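# Line up three lettered blocks alphabetically on the mat

## Task

Of the four blocks, three have a letter on their top face. Put those three entirely on the mat, touching or nearly so, in one straight line, ordered A-to-Z from left to right as viewed from the midpoint between the two arm bases, each with its letter facing up and upright (not rotated or mirrored). The fourth block must end up off the mat. Everything must stay in place on its own once the robot lets go; finish by opening the grippers and moving the arms away.

## Robot and tools

ROBOT. Two xArm7 arms with parallel-jaw grippers: left_arm, whose base is at (+0.011, +0.272, 0) m, and right_arm, whose base is at (+0.031, -0.345, 0) m. Both bases are turned slightly about z (quat_wxyz (+0.998, 0, 0, -0.065) and (+0.997, 0, 0, -0.079)). The names do not refer to image sides.

FRAME. All poses use one scene frame. The origin sits on the table top between the arms, +x points out across the table, +z points up, and +y is toward left_arm. The reference viewpoint for the letter order is midway between the bases, looking along +x, so 'left to right' there means from +y toward -y. A gripper's fingers extend along its own +z axis and close along its own y axis. end_effector_position is the pinch point between the closed finger pads, about 2 cm short of the fingertips. Closing pushes the tips roughly 10 mm further along +z. Printed hand positions can be a little off, more so at long reach.

THE 16-NUMBER ROW. Every command uses one flat list of 16 numbers covering both arms: left_arm's x, y, z (metres), qw, qx, qy, qz (unit quaternion, w first), opening; then the same eight for right_arm. Position and quaternion are an absolute target pose for that gripper in the scene frame, not an offset. Opening runs from -1 (closed) to +1 (fully open, 0.084 m). A whole call is rejected if a target lies more than 0.6 m from that arm's last reported position along any axis of its gripper. To hold an arm still, resend its exact last-reported pose and desired opening; to keep an orientation, repeat the same quaternion you sent before rather than the slightly drifted reported one.

TOOLS.
execute_actions: argument actions is a list holding zero or one item. An empty list just reports the state. An item with rows (1 to 15 rows of 16 numbers) and optional steps (at most 15, default 15) plays one row per 1/30 s control step, repeating the final row if steps outnumber rows. An item with only steps (up to 300) is a wait counted from the previous result. Optional pictures (true/false) controls whether camera images come back.
move: target is one 16-number row; speed is the top path speed in m/s, 0.002 to 0.5, default 0.25 (turning up to twice that in rad/s). Both grippers follow straight lines to their targets, finishing together, lasting 0.5 to 10 s; longer paths are cut off at 10 s before arriving. Rotation takes the shorter way. The opening is applied at the start. Paths do not avoid obstacles or the other arm, and the hand may lag, wander or overshoot speed, especially with the arm nearly straight.
wait: seconds from 0 to 10; nothing new is sent.
zoom_image: camera is one of cam_head_left, cam_head_right, cam_left_wrist, cam_right_wrist; region is [x0, y0, x1, y1] pixels of that camera's latest 504x504 image, origin top-left, at most 504x504.
read_manual: optional section "licences"; returns licence text only.
finished_scene: scene is the number of the current scene; ends it irreversibly and reports whether it succeeded.

CONTROLLER. Each step, the commanded pose is clipped to within 70 mm and 16 degrees of the measured pose, then damped inverse kinematics drives the joints, favouring position over orientation. After the last step an arm only continues to its last clipped pose, so long moves via execute_actions need several calls; check the reported pose each time. Joint speed is capped at 3.14 rad/s.

RESULTS. The state line gives, per arm, gripper position, quaternion and velocities. grip_measured is the actual finger opening on the same -1..1 scale; to hold an object keep commanding clearly below it (lower squeezes harder, up to about 24 N per pad). 'Hand target' shows where the controller is currently steering. 'pose unreachable' and HELD mark steps the clearance check altered or blocked. A move adds a 'move:' line: done, off_target, moving, held or fault, plus limits such as paced (target clipped) or held (some steps blocked, after which the arm may jump fast), and each gripper's remaining distance. MOTOR HOT warns from 65 °C; at 80 °C an OVER-TEMPERATURE FAULT brakes the arm until it cools. A TORQUE FAULT (joint load limit reached: 46.5 N m waist/shoulder, 27.9 upper arm roll/elbow/forearm roll, 18.6 wrist joints, carried weight included) makes the arm back off and freeze for 10 s.

CAMERAS. Two fixed head cameras high behind the table (around x -0.26, z 0.94) and one wrist camera per gripper; calibration is supplied in OpenCV form and may be slightly off. Use zoom to read letters and their orientation.

CAUTIONS. The simulation keeps running while you compose replies. Approach blocks slowly and from above; fast contact and targets set far beyond a contact point press hard. Never let the arms collide or push each other. Do not drop blocks or knock anything off the table, which fails the job. Brief external tugs on held items or pushes on loose ones can occur, so grip firmly and recheck placements. Release gently so blocks rest unaided, then open and withdraw both grippers before ending.

Each tool is called after ">>>" by a JSON object that holds its "fn" and its "kwargs", one argument or row to a line.

## Session

>>> {"fn": "execute_actions", "kwargs": {
  "actions": []
}}

>>> {"fn": "zoom_image", "kwargs": {
  "camera": "cam_head_left",
  "region": [100, 100, 400, 400]
}}

Scene clock: 0.00 s of 7600.00 s.
left_arm: end_effector_position=(+0.3334, +0.8276, +0.1766) grip_measured=+1.00 end_effector_quat_wxyz=(+0.383, -0.109, +0.837, +0.374) end_effector_velocity=(-0.000, -0.000, -0.000) end_effector_angular_velocity=(+0.000, +0.001, -0.001) | right_arm: end_effector_position=(+0.2260, -0.4209, +0.1309) grip_measured=+1.00 end_effector_quat_wxyz=(-0.148, +0.883, +0.269, +0.356) end_effector_velocity=(+0.000, -0.000, +0.000) end_effector_angular_velocity=(+0.002, -0.002, -0.002)
Joint positions: left_arm=[ 1.119  0.322  0.066  1.129 -2.71   0.351  0.281  0.084] | right_arm=[-0.386 -1.131 -0.943 -0.008 -0.045  1.025 -1.579  0.084]
Joint velocities: left_arm=[-0.    -0.     0.001 -0.     0.001 -0.    -0.001 -0.   ] | right_arm=[-0.001 -0.001 -0.    -0.     0.003  0.     0.     0.   ]
Joint torques (N m, as the arm reports them, + toward a larger angle): no reading
Motor temperatures (°C, as the motors report them): left_arm=[36 35 37 38 36 34 38] | right_arm=[37 34 35 34 35 34 36]
Hand target (left_arm): +0.333, +0.828, +0.177; +0.383, -0.109, +0.837, +0.374
Hand target (right_arm): +0.226, -0.421, +0.131; -0.148, +0.883, +0.269, +0.356

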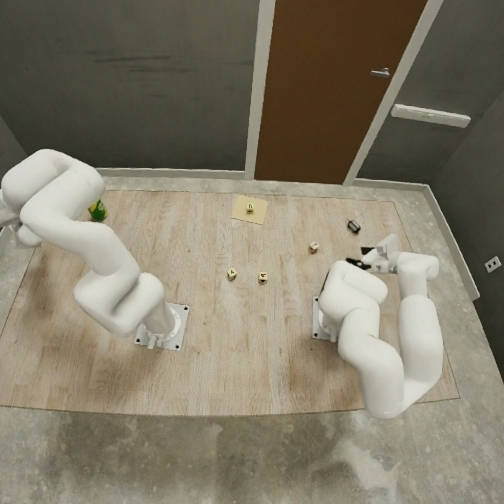

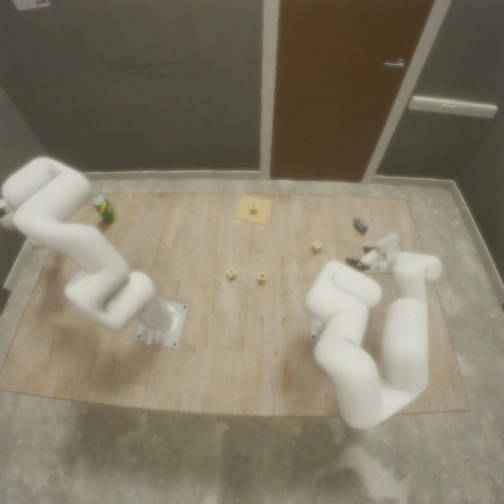

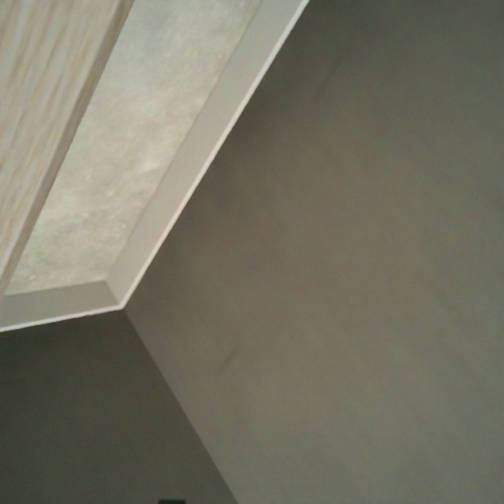

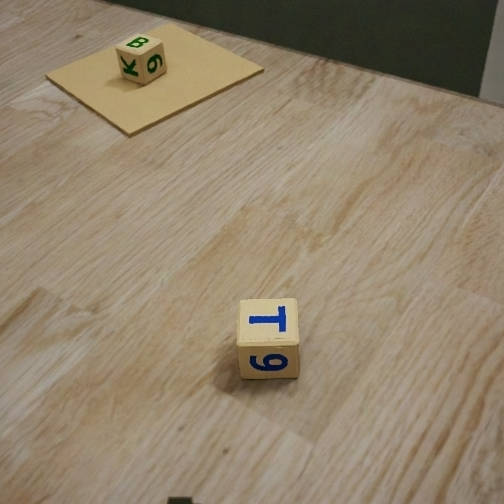

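Region (100, 100, 400, 400) of cam_head_left's 504x504 image, scaled by 1.680, with more detail than that image has.

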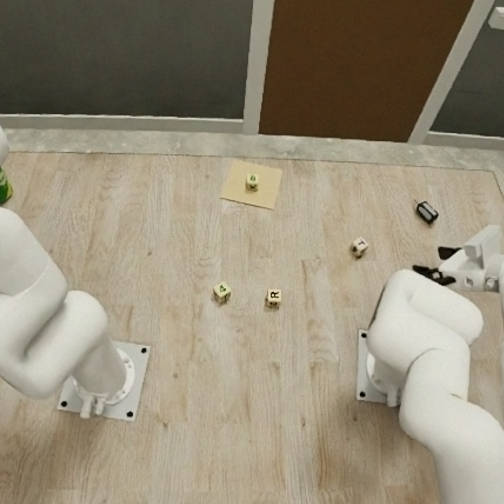

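>>> {"fn": "zoom_image", "kwargs": {
  "camera": "cam_head_left",
  "region": [220, 190, 330, 300]
}}

Region (220, 190, 330, 300) of cam_head_left's 504x504 image, scaled by 4.582, with more detail than that image has.

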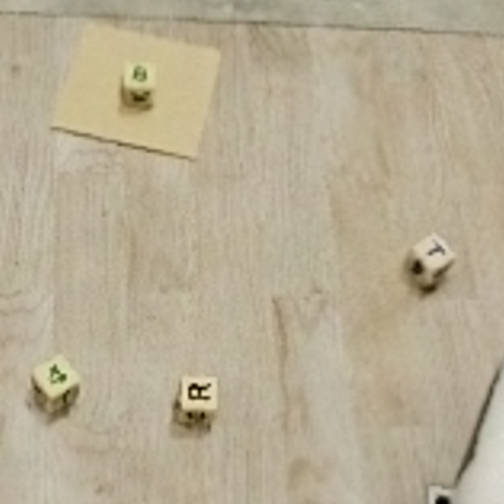

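>>> {"fn": "move", "kwargs": {
  "target": [0.333,0.828,0.177,0.383,-0.109,0.837,0.374,1,0.33,-0.37,0.17,0,0.954,0.301,0,1]
}}

Scene clock: 24.53 s of 7600.00 s.
left_arm: end_effector_position=(+0.3330, +0.8280, +0.1770) grip_measured=+1.00 end_effector_quat_wxyz=(+0.383, -0.109, +0.837, +0.374) end_effector_velocity=(-0.000, +0.000, +0.000) end_effector_angular_velocity=(+0.001, -0.000, +0.001) | right_arm: end_effector_position=(+0.3304, -0.3691, +0.1702) grip_measured=+1.00 end_effector_quat_wxyz=(+0.000, +0.954, +0.301, +0.001) end_effector_velocity=(+0.001, +0.001, +0.001) end_effector_angular_velocity=(-0.003, +0.006, +0.002)
Joint positions: left_arm=[ 1.121  0.321  0.065  1.13  -2.707  0.349  0.278  0.084] | right_arm=[ 0.129 -0.538 -0.052  0.45  -0.031  0.987 -0.667  0.084]
Joint velocities: left_arm=[-0.    -0.     0.001  0.001 -0.    -0.    -0.     0.   ] | right_arm=[ 0.003  0.008  0.005  0.008 -0.001  0.006  0.004 -0.   ]
Joint torques (N m, as the arm reports them, + toward a larger angle): left_arm=[ -0.53 -15.38   1.92  13.83   1.01   1.4    0.35] | right_arm=[  0.62 -11.74   1.08  13.8   -0.24  -2.12  -0.48]
Motor temperatures (°C, as the motors report them): left_arm=[36 36 37 40 36 34 38] | right_arm=[37 34 35 36 35 34 36]
Hand target (left_arm): +0.333, +0.828, +0.177; +0.383, -0.109, +0.837, +0.374
Hand target (right_arm): +0.331, -0.369, +0.170; +0.000, +0.954, +0.301, +0.000
Off the commanded pose (left_arm): 0.000 m, 0 deg.
Off the commanded pose (right_arm): 0.001 m, 0 deg.
After step 90, 19.47 s passed at rest.
move: done
camera_calibration (this result's frames):
cam_left_wrist: T_world_to_cam=[[-0.485234, 0.693148, 0.533005, -0.473645], [0.66262, -0.106233, 0.741384, -0.201653], [0.570511, 0.712924, -0.407745, -0.579841], [0, 0, 0, 1]] pos_world=[0.234597, 0.720266, 0.16553]
cam_right_wrist: T_world_to_cam=[[0.567845, -0.823071, 0.0103555, -0.459615], [-0.823037, -0.567926, -0.00832193, 0.133153], [0.0127307, -0.00379742, -0.999912, 0.298081], [0, 0, 0, 1]] pos_world=[0.366785, -0.301543, 0.303923]

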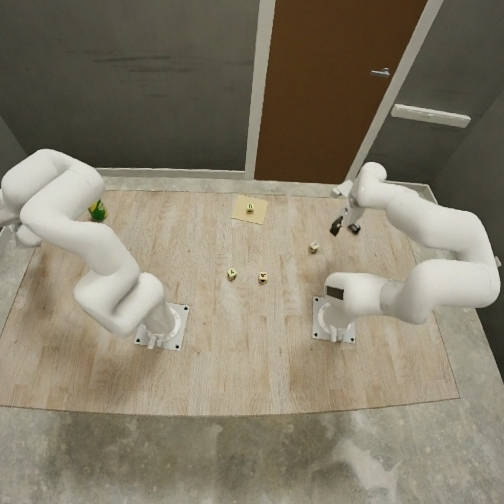

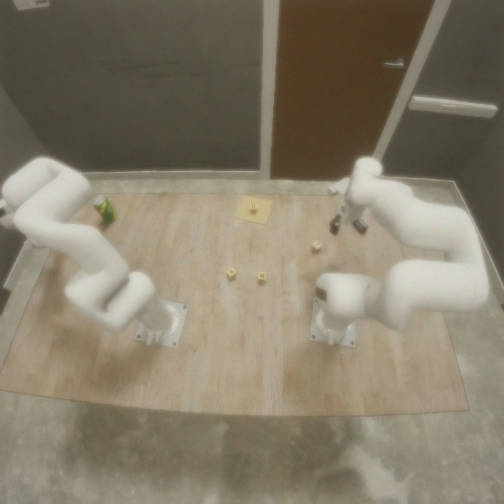

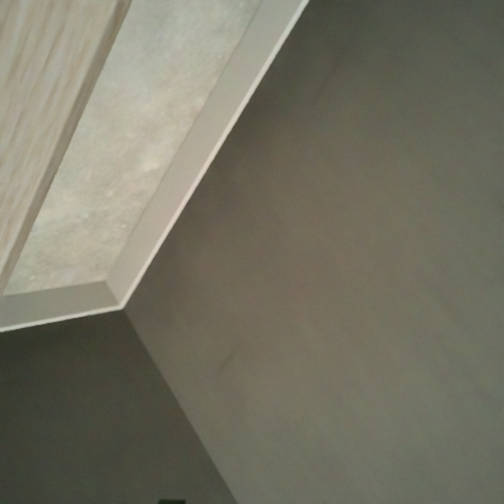

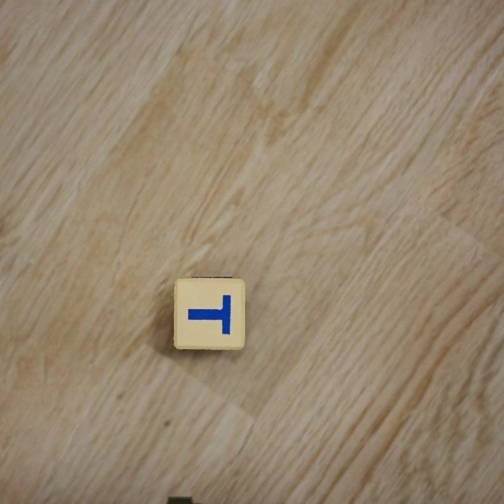

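>>> {"fn": "move", "kwargs": {
  "target": [0.333,0.828,0.177,0.383,-0.109,0.837,0.374,1,0.339,-0.304,0.075,0,0.955,0.296,0,0.4]
}}

>>> {"fn": "move", "kwargs": {
  "target": [0.333,0.828,0.177,0.383,-0.109,0.837,0.374,1,0.339,-0.304,0.027,0,0.955,0.296,0,0.4],
  "speed": 0.1
}}

>>> {"fn": "move", "kwargs": {
  "target": [0.333,0.828,0.177,0.383,-0.109,0.837,0.374,1,0.339,-0.304,0.027,0,0.955,0.296,0,-0.7]
}}

>>> {"fn": "zoom_image", "kwargs": {
  "camera": "cam_head_left",
  "region": [280, 200, 360, 280]
}}

>>> {"fn": "move", "kwargs": {
  "target": [0.333,0.828,0.177,0.383,-0.109,0.837,0.374,1,0.53,-0.12,0.2,0,0.737,0.676,0,-0.7]
}}

Scene clock: 36.33 s of 7600.00 s.
left_arm: end_effector_position=(+0.3330, +0.8280, +0.1770) grip_measured=+1.00 end_effector_quat_wxyz=(+0.383, -0.109, +0.837, +0.374) end_effector_velocity=(-0.000, +0.001, +0.001) end_effector_angular_velocity=(+0.001, -0.001, +0.001) | right_arm: end_effector_position=(+0.3391, -0.3039, +0.0751) grip_measured=+0.39 end_effector_quat_wxyz=(-0.000, +0.955, +0.296, +0.001) end_effector_velocity=(-0.001, +0.001, -0.002) end_effector_angular_velocity=(-0.002, +0.003, +0.004)
Joint positions: left_arm=[ 1.121  0.321  0.065  1.13  -2.707  0.349  0.278  0.084] | right_arm=[ 0.23  -0.262  0.064  0.346  0.03   0.606 -0.492  0.061]
Joint velocities: left_arm=[ 0.    -0.     0.     0.001 -0.001  0.     0.001  0.   ] | right_arm=[ 0.001  0.007  0.003 -0.    -0.003 -0.005  0.002 -0.   ]
Joint torques (N m, as the arm reports them, + toward a larger angle): left_arm=[  0.07 -15.19   1.8   13.81   0.61   1.28   0.14] | right_arm=[  0.81 -17.35   0.62  11.36  -0.24  -2.05  -0.46]
Motor temperatures (°C, as the motors report them): left_arm=[36 36 37 40 36 34 38] | right_arm=[37 34 35 37 35 34 36]
Hand target (left_arm): +0.333, +0.828, +0.177; +0.383, -0.109, +0.837, +0.374
Hand target (right_arm): +0.339, -0.304, +0.075; -0.000, +0.955, +0.296, +0.000
Off the commanded pose (left_arm): 0.000 m, 0 deg.
Off the commanded pose (right_arm): 0.000 m, 0 deg.
After step 90, 7.73 s passed at rest.
move: done
camera_calibration (this result's frames):
cam_left_wrist: T_world_to_cam=[[-0.485234, 0.693147, 0.533007, -0.473647], [0.662619, -0.106237, 0.741384, -0.201651], [0.570513, 0.712925, -0.407742, -0.579843], [0, 0, 0, 1]] pos_world=[0.234596, 0.720268, 0.165531]
cam_right_wrist: T_world_to_cam=[[0.559364, -0.828864, 0.00983701, -0.408689], [-0.828827, -0.55944, -0.00849426, 0.181131], [0.0125438, -0.0034018, -0.999916, 0.203293], [0, 0, 0, 1]] pos_world=[0.376183, -0.236724, 0.208835]

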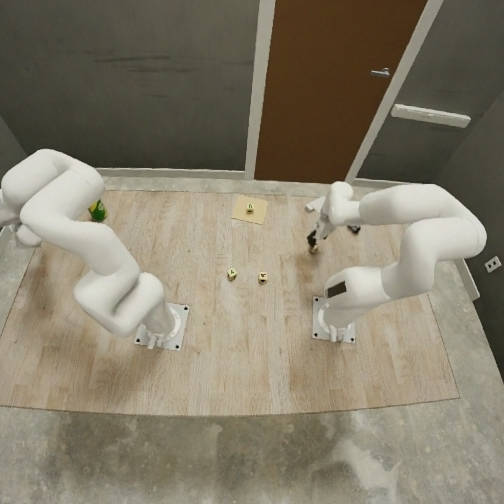

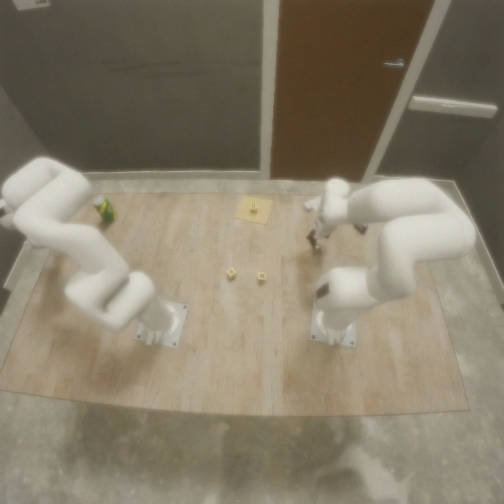

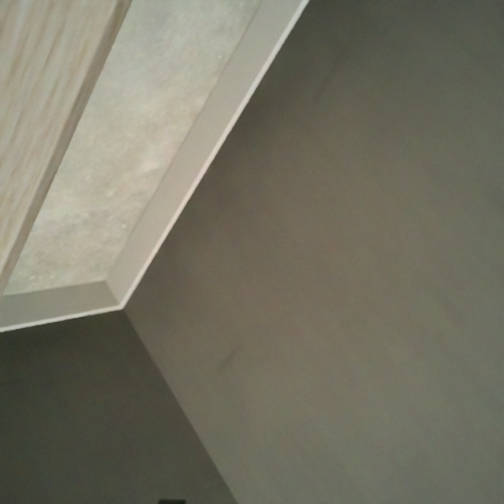

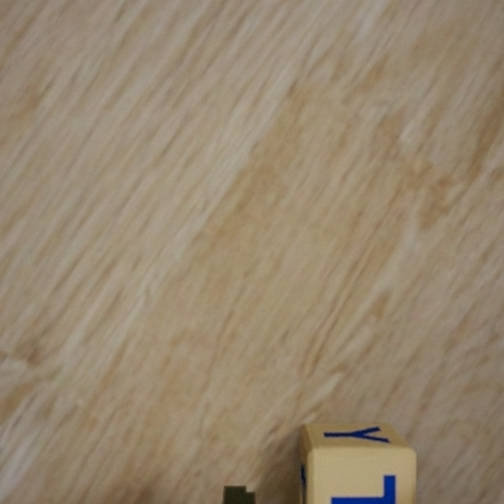

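Scene clock: 37.27 s of 7600.00 s.
left_arm: end_effector_position=(+0.3330, +0.8280, +0.1770) grip_measured=+1.00 end_effector_quat_wxyz=(+0.383, -0.109, +0.837, +0.374) end_effector_velocity=(-0.001, +0.001, +0.000) end_effector_angular_velocity=(+0.001, +0.001, +0.002) | right_arm: end_effector_position=(+0.3392, -0.3039, +0.0271) grip_measured=+0.39 end_effector_quat_wxyz=(-0.000, +0.955, +0.296, +0.000) end_effector_velocity=(+0.000, +0.000, -0.001) end_effector_angular_velocity=(-0.001, -0.001, +0.002)
Joint positions: left_arm=[ 1.121  0.321  0.065  1.13  -2.707  0.349  0.278  0.084] | right_arm=[ 0.224 -0.081  0.068  0.322  0.015  0.402 -0.481  0.061]
Joint velocities: left_arm=[ 0.001 -0.     0.002  0.001  0.    -0.     0.     0.   ] | right_arm=[-0.001  0.003  0.002 -0.    -0.002 -0.004  0.001  0.   ]
Joint torques (N m, as the arm reports them, + toward a larger angle): left_arm=[ -0.59 -14.89   1.75  13.99   1.05   1.1    0.23] | right_arm=[  0.97 -19.84   0.64   9.34  -0.28  -2.1   -0.46]
Motor temperatures (°C, as the motors report them): left_arm=[36 36 37 40 36 34 38] | right_arm=[37 34 35 37 35 34 36]
Hand target (left_arm): +0.333, +0.828, +0.177; +0.383, -0.109, +0.837, +0.374
Hand target (right_arm): +0.339, -0.304, +0.027; -0.000, +0.955, +0.296, +0.000
Off the commanded pose (left_arm): 0.000 m, 0 deg.
Off the commanded pose (right_arm): 0.000 m, 0 deg.
move: done
camera_calibration (this result's frames):
cam_left_wrist: T_world_to_cam=[[-0.485234, 0.693147, 0.533007, -0.473647], [0.662619, -0.106237, 0.741384, -0.201651], [0.570513, 0.712925, -0.407742, -0.579843], [0, 0, 0, 1]] pos_world=[0.234596, 0.720268, 0.165531]
cam_right_wrist: T_world_to_cam=[[0.559318, -0.828895, 0.0098314, -0.408285], [-0.828863, -0.559393, -0.00817407, 0.180861], [0.0122751, -0.00357697, -0.999918, 0.15538], [0, 0, 0, 1]] pos_world=[0.376363, -0.236697, 0.16086]

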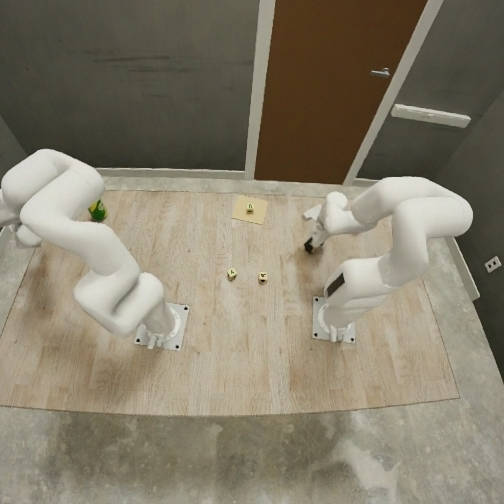

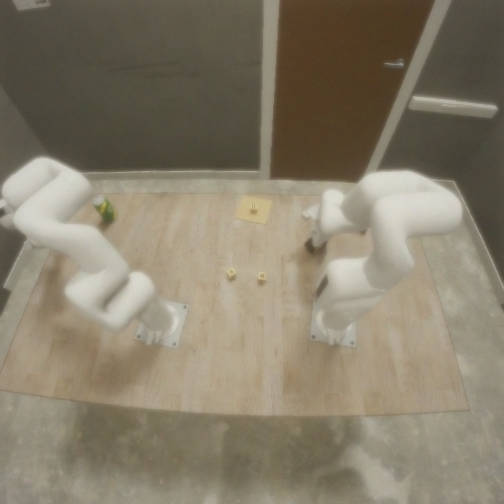

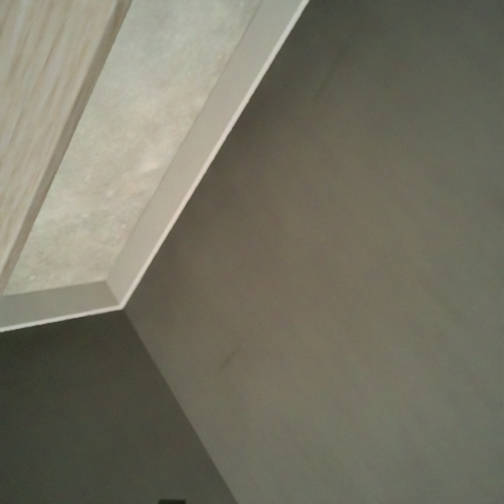

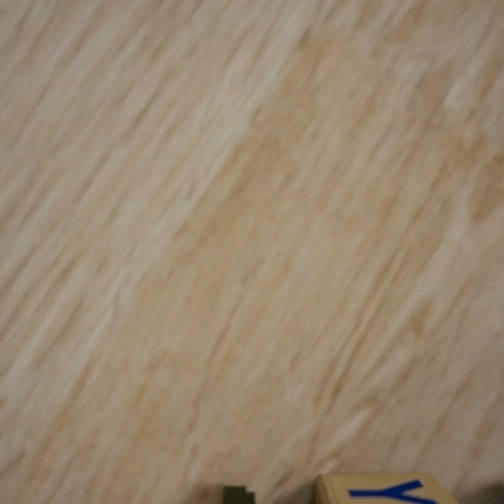

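Scene clock: 37.97 s of 7600.00 s.
left_arm: end_effector_position=(+0.3330, +0.8280, +0.1770) grip_measured=+1.00 end_effector_quat_wxyz=(+0.383, -0.109, +0.837, +0.374) end_effector_velocity=(-0.001, -0.001, -0.001) end_effector_angular_velocity=(-0.002, +0.001, +0.000) | right_arm: end_effector_position=(+0.3392, -0.3039, +0.0271) grip_measured=-0.33 end_effector_quat_wxyz=(+0.000, +0.955, +0.296, +0.000) end_effector_velocity=(-0.001, -0.001, -0.000) end_effector_angular_velocity=(-0.000, +0.002, -0.002)
Joint positions: left_arm=[ 1.121  0.321  0.065  1.13  -2.707  0.349  0.278  0.084] | right_arm=[ 0.224 -0.081  0.068  0.322  0.014  0.402 -0.479  0.03 ]
Joint velocities: left_arm=[ 0.    -0.    -0.    -0.002  0.     0.     0.     0.   ] | right_arm=[-0.     0.    -0.002 -0.001 -0.     0.     0.    -0.   ]
Joint torques (N m, as the arm reports them, + toward a larger angle): left_arm=[ -0.01 -15.37   1.81  13.76   0.83   1.21   0.06] | right_arm=[  0.49 -18.85   0.57   8.8   -0.35  -2.08  -0.47]
Motor temperatures (°C, as the motors report them): left_arm=[36 36 37 40 36 34 38] | right_arm=[37 34 35 37 35 34 36]
Hand target (left_arm): +0.333, +0.828, +0.177; +0.383, -0.109, +0.837, +0.374
Hand target (right_arm): +0.339, -0.304, +0.027; +0.000, +0.955, +0.296, -0.000
Off the commanded pose (left_arm): 0.000 m, 0 deg.
Off the commanded pose (right_arm): 0.000 m, 0 deg.
move: done
camera_calibration (this result's frames):
cam_left_wrist: T_world_to_cam=[[-0.485234, 0.693147, 0.533007, -0.473647], [0.662619, -0.106237, 0.741384, -0.201651], [0.570513, 0.712925, -0.407742, -0.579843], [0, 0, 0, 1]] pos_world=[0.234596, 0.720268, 0.165531]
cam_right_wrist: T_world_to_cam=[[0.559363, -0.828859, 0.0102915, -0.408347], [-0.828832, -0.559443, -0.00784422, 0.180758], [0.0122593, -0.00414215, -0.999916, 0.155207], [0, 0, 0, 1]] pos_world=[0.376329, -0.236696, 0.160815]

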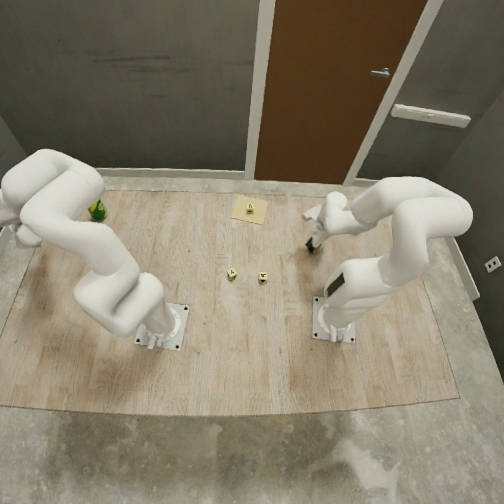

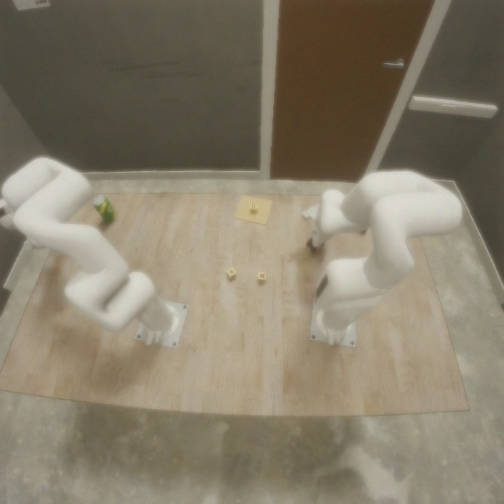

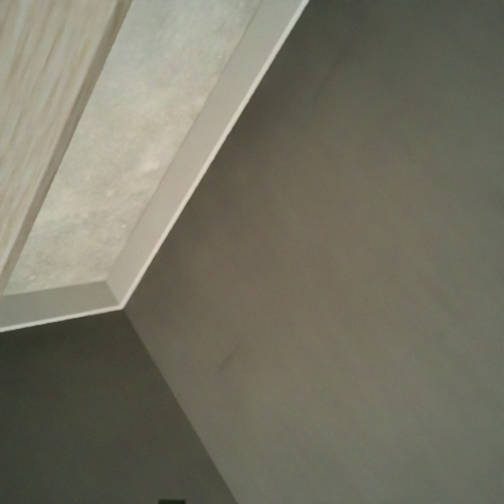

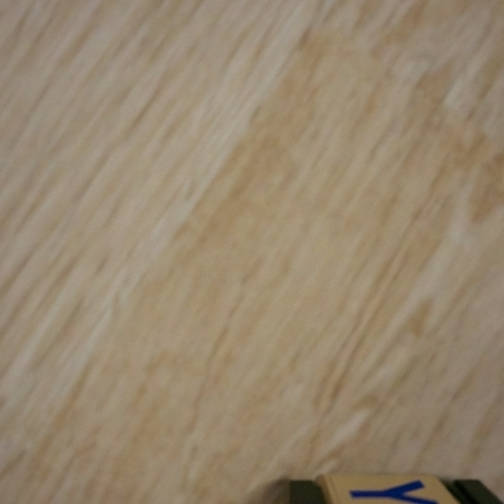

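Region (280, 200, 360, 280) of cam_head_left's 504x504 image, scaled by 6.300, with more detail than that image has.

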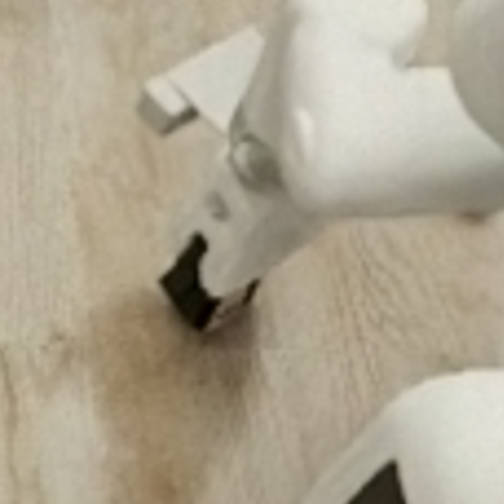

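Scene clock: 40.20 s of 7600.00 s.
left_arm: end_effector_position=(+0.3330, +0.8280, +0.1770) grip_measured=+1.00 end_effector_quat_wxyz=(+0.383, -0.109, +0.837, +0.374) end_effector_velocity=(+0.001, +0.000, +0.001) end_effector_angular_velocity=(+0.000, -0.002, -0.000) | right_arm: end_effector_position=(+0.5288, -0.1199, +0.1998) grip_measured=-0.33 end_effector_quat_wxyz=(-0.000, +0.737, +0.675, -0.000) end_effector_velocity=(+0.002, +0.003, +0.004) end_effector_angular_velocity=(-0.001, -0.002, +0.007)
Joint positions: left_arm=[ 1.121  0.321  0.065  1.13  -2.707  0.349  0.278  0.084] | right_arm=[ 0.389  0.276  0.216  1.378 -0.065  1.108 -1.014  0.03 ]
Joint velocities: left_arm=[ 0.    -0.    -0.001  0.001 -0.001  0.001 -0.001  0.   ] | right_arm=[ 0.003  0.006  0.001  0.021 -0.003  0.013 -0.003 -0.   ]
Joint torques (N m, as the arm reports them, + toward a larger angle): left_arm=[ -0.18 -14.98   1.84  14.04   0.88   1.12   0.33] | right_arm=[  0.8  -39.15   1.38  14.08  -0.09  -2.11  -0.44]
Motor temperatures (°C, as the motors report them): left_arm=[36 36 37 40 36 34 38] | right_arm=[37 34 35 37 35 34 36]
Hand target (left_arm): +0.333, +0.828, +0.177; +0.383, -0.109, +0.837, +0.374
Hand target (right_arm): +0.529, -0.119, +0.200; -0.000, +0.737, +0.676, +0.000
Off the commanded pose (left_arm): 0.000 m, 0 deg.
Off the commanded pose (right_arm): 0.001 m, 0 deg.
move: done
camera_calibration (this result's frames):
cam_left_wrist: T_world_to_cam=[[-0.485234, 0.693147, 0.533007, -0.473647], [0.662619, -0.106237, 0.741384, -0.201651], [0.570513, 0.712925, -0.407742, -0.579843], [0, 0, 0, 1]] pos_world=[0.234596, 0.720268, 0.165531]
cam_right_wrist: T_world_to_cam=[[0.995432, -0.0949759, 0.00975304, -0.506142], [-0.0949067, -0.995459, -0.00732956, 0.00174016], [0.0104049, 0.00637045, -0.999926, 0.328495], [0, 0, 0, 1]] pos_world=[0.500577, -0.0484317, 0.33342]

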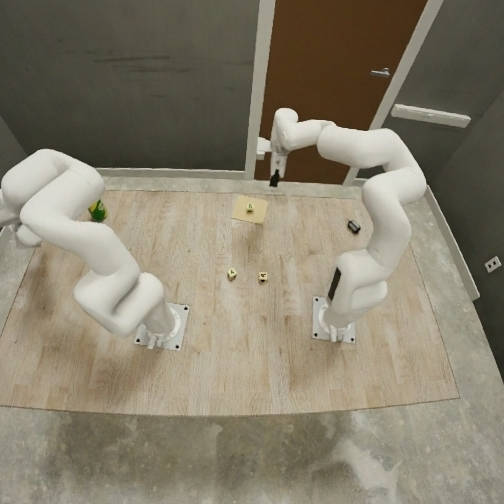

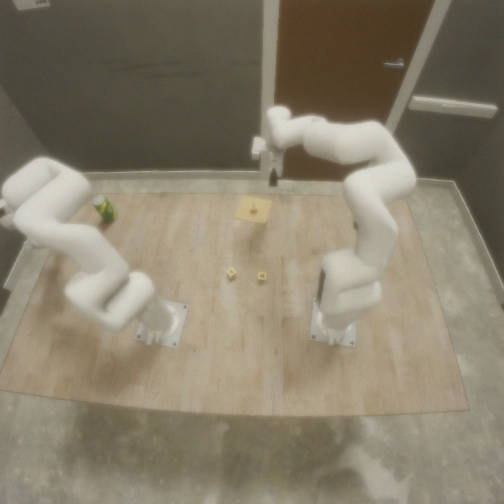

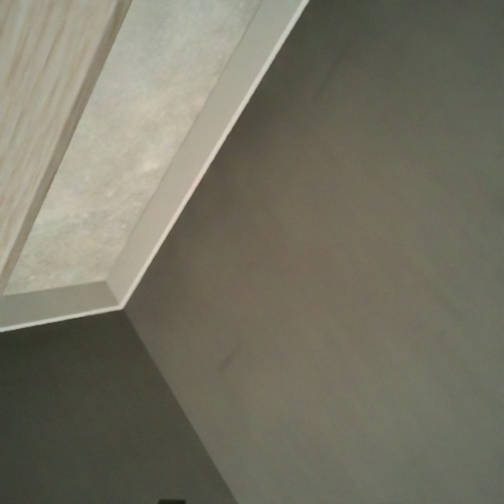

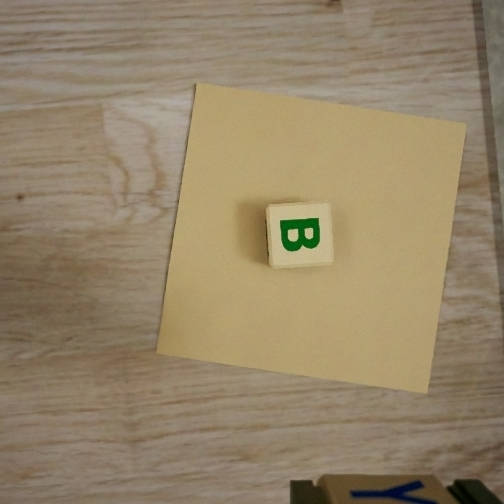

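>>> {"fn": "move", "kwargs": {
  "target": [0.333,0.828,0.177,0.383,-0.109,0.837,0.374,1,0.529,-0.077,0.07,0,0.725,0.688,0,-0.7]
}}

>>> {"fn": "move", "kwargs": {
  "target": [0.333,0.828,0.177,0.383,-0.109,0.837,0.374,1,0.529,-0.077,0.033,0,0.725,0.688,0,-0.7],
  "speed": 0.06
}}

>>> {"fn": "zoom_image", "kwargs": {
  "camera": "cam_head_left",
  "region": [220, 160, 290, 230]
}}

Scene clock: 50.80 s of 7600.00 s.
left_arm: end_effector_position=(+0.3330, +0.8280, +0.1770) grip_measured=+1.00 end_effector_quat_wxyz=(+0.383, -0.109, +0.837, +0.374) end_effector_velocity=(-0.000, -0.000, -0.001) end_effector_angular_velocity=(-0.000, +0.001, -0.000) | right_arm: end_effector_position=(+0.5294, -0.0770, +0.0706) grip_measured=-0.33 end_effector_quat_wxyz=(+0.000, +0.726, +0.688, +0.001) end_effector_velocity=(-0.004, +0.001, -0.005) end_effector_angular_velocity=(-0.004, +0.010, +0.005)
Joint positions: left_arm=[ 1.121  0.321  0.065  1.13  -2.707  0.349  0.278  0.084] | right_arm=[ 0.455  0.508  0.22   1.318 -0.145  0.824 -0.929  0.03 ]
Joint velocities: left_arm=[ 0.    -0.     0.    -0.001  0.001  0.     0.001  0.   ] | right_arm=[ 0.004  0.007  0.001 -0.004 -0.001  0.     0.001  0.   ]
Joint torques (N m, as the arm reports them, + toward a larger angle): left_arm=[ -0.26 -15.16   1.75  14.02   0.86   1.18   0.35] | right_arm=[  0.85 -44.05   1.99  12.98  -0.15  -2.13  -0.56]
Motor temperatures (°C, as the motors report them): left_arm=[36 36 37 40 36 34 38] | right_arm=[37 35 35 38 35 34 36]
Hand target (left_arm): +0.333, +0.828, +0.177; +0.383, -0.109, +0.837, +0.374
Hand target (right_arm): +0.529, -0.077, +0.070; -0.000, +0.725, +0.688, +0.000
Off the commanded pose (left_arm): 0.000 m, 0 deg.
Off the commanded pose (right_arm): 0.001 m, 0 deg.
After step 90, 6.50 s passed at rest.
move: done
camera_calibration (this result's frames):
cam_left_wrist: T_world_to_cam=[[-0.485234, 0.693147, 0.533007, -0.473647], [0.662619, -0.106237, 0.741384, -0.201651], [0.570513, 0.712925, -0.407742, -0.579843], [0, 0, 0, 1]] pos_world=[0.234596, 0.720268, 0.165531]
cam_right_wrist: T_world_to_cam=[[0.998101, -0.0605811, 0.0111298, -0.500209], [-0.0604916, -0.998135, -0.00820894, 0.0252047], [0.0116063, 0.00752009, -0.999904, 0.198562], [0, 0, 0, 1]] pos_world=[0.498479, -0.00663863, 0.204317]

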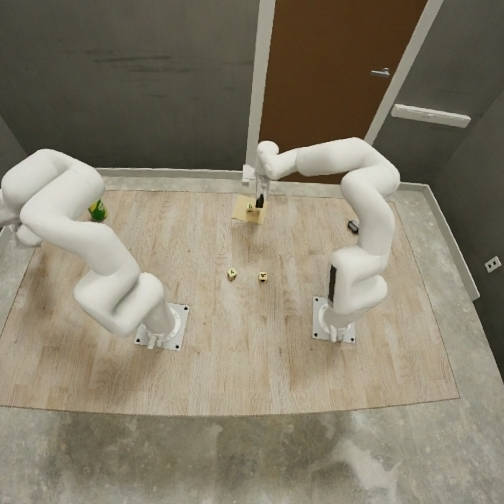

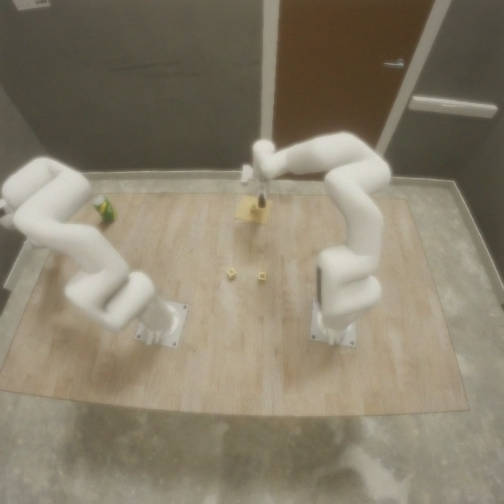

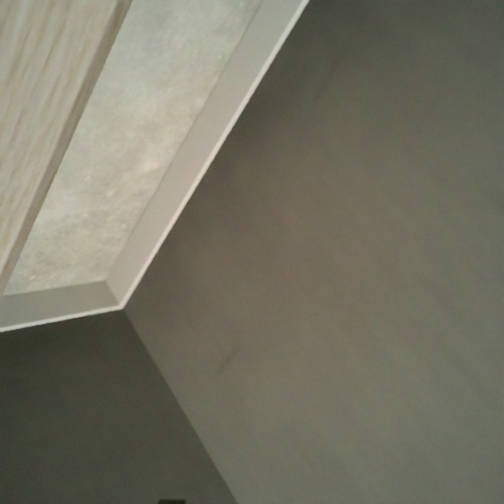

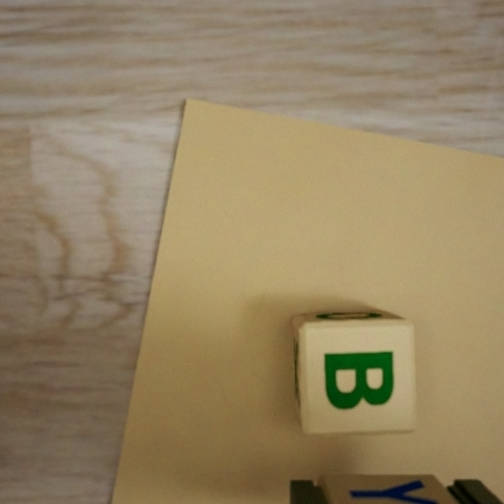

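Scene clock: 51.77 s of 7600.00 s.
left_arm: end_effector_position=(+0.3330, +0.8280, +0.1770) grip_measured=+1.00 end_effector_quat_wxyz=(+0.383, -0.109, +0.837, +0.374) end_effector_velocity=(+0.000, -0.000, +0.000) end_effector_angular_velocity=(+0.000, -0.000, -0.001) | right_arm: end_effector_position=(+0.5292, -0.0769, +0.0334) grip_measured=-0.33 end_effector_quat_wxyz=(+0.000, +0.725, +0.688, +0.000) end_effector_velocity=(+0.002, +0.002, +0.002) end_effector_angular_velocity=(+0.004, -0.006, -0.000)
Joint positions: left_arm=[ 1.121  0.321  0.065  1.13  -2.707  0.349  0.278  0.084] | right_arm=[ 0.464  0.577  0.206  1.306 -0.165  0.745 -0.915  0.03 ]
Joint velocities: left_arm=[ 0.001 -0.    -0.001  0.     0.    -0.    -0.    -0.   ] | right_arm=[ 0.    -0.     0.001  0.003  0.    -0.004  0.001 -0.   ]
Joint torques (N m, as the arm reports them, + toward a larger angle): left_arm=[ -0.11 -14.6    1.96  13.77   0.71   1.28   0.17] | right_arm=[  0.73 -44.23   2.09  12.2   -0.19  -2.1   -0.43]
Motor temperatures (°C, as the motors report them): left_arm=[36 36 37 40 36 34 38] | right_arm=[37 35 35 38 35 34 36]
Hand target (left_arm): +0.333, +0.828, +0.177; +0.383, -0.109, +0.837, +0.374
Hand target (right_arm): +0.529, -0.077, +0.033; -0.000, +0.725, +0.688, +0.000
Off the commanded pose (left_arm): 0.000 m, 0 deg.
Off the commanded pose (right_arm): 0.000 m, 0 deg.
move: done
camera_calibration (this result's frames):
cam_left_wrist: T_world_to_cam=[[-0.485234, 0.693147, 0.533007, -0.473647], [0.662619, -0.106237, 0.741384, -0.201651], [0.570513, 0.712925, -0.407742, -0.579843], [0, 0, 0, 1]] pos_world=[0.234596, 0.720268, 0.165531]
cam_right_wrist: T_world_to_cam=[[0.998142, -0.060016, 0.0105386, -0.499593], [-0.0599357, -0.998172, -0.00778223, 0.0246819], [0.0109864, 0.00713613, -0.999914, 0.161569], [0, 0, 0, 1]] pos_world=[0.498368, -0.00649977, 0.167012]

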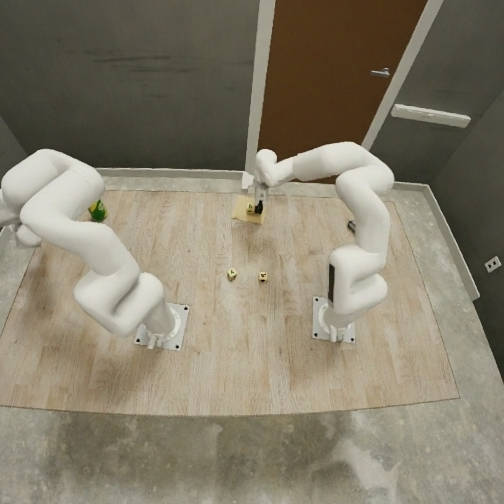

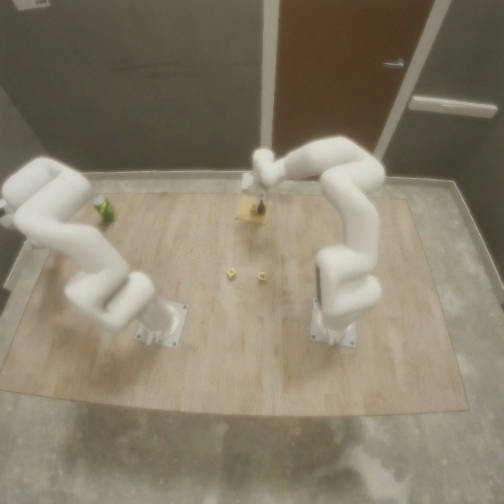

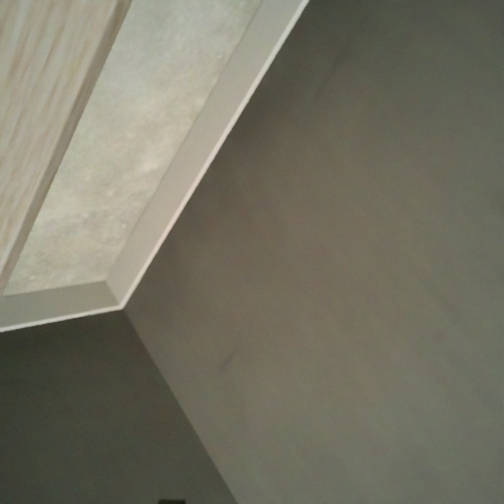

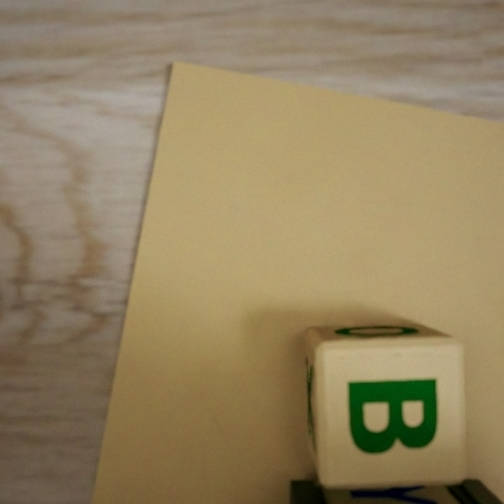

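Region (220, 160, 290, 230) of cam_head_left's 504x504 image, scaled by 7.200, with more detail than that image has.

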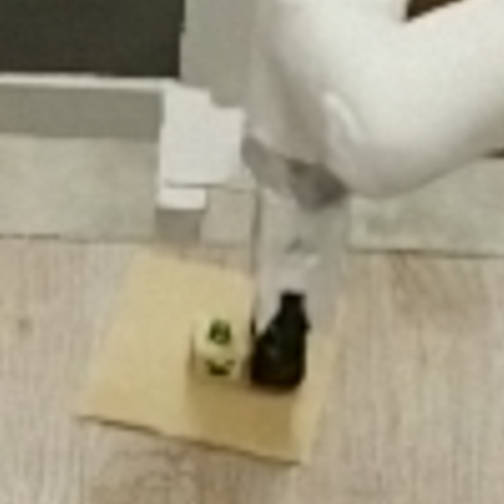

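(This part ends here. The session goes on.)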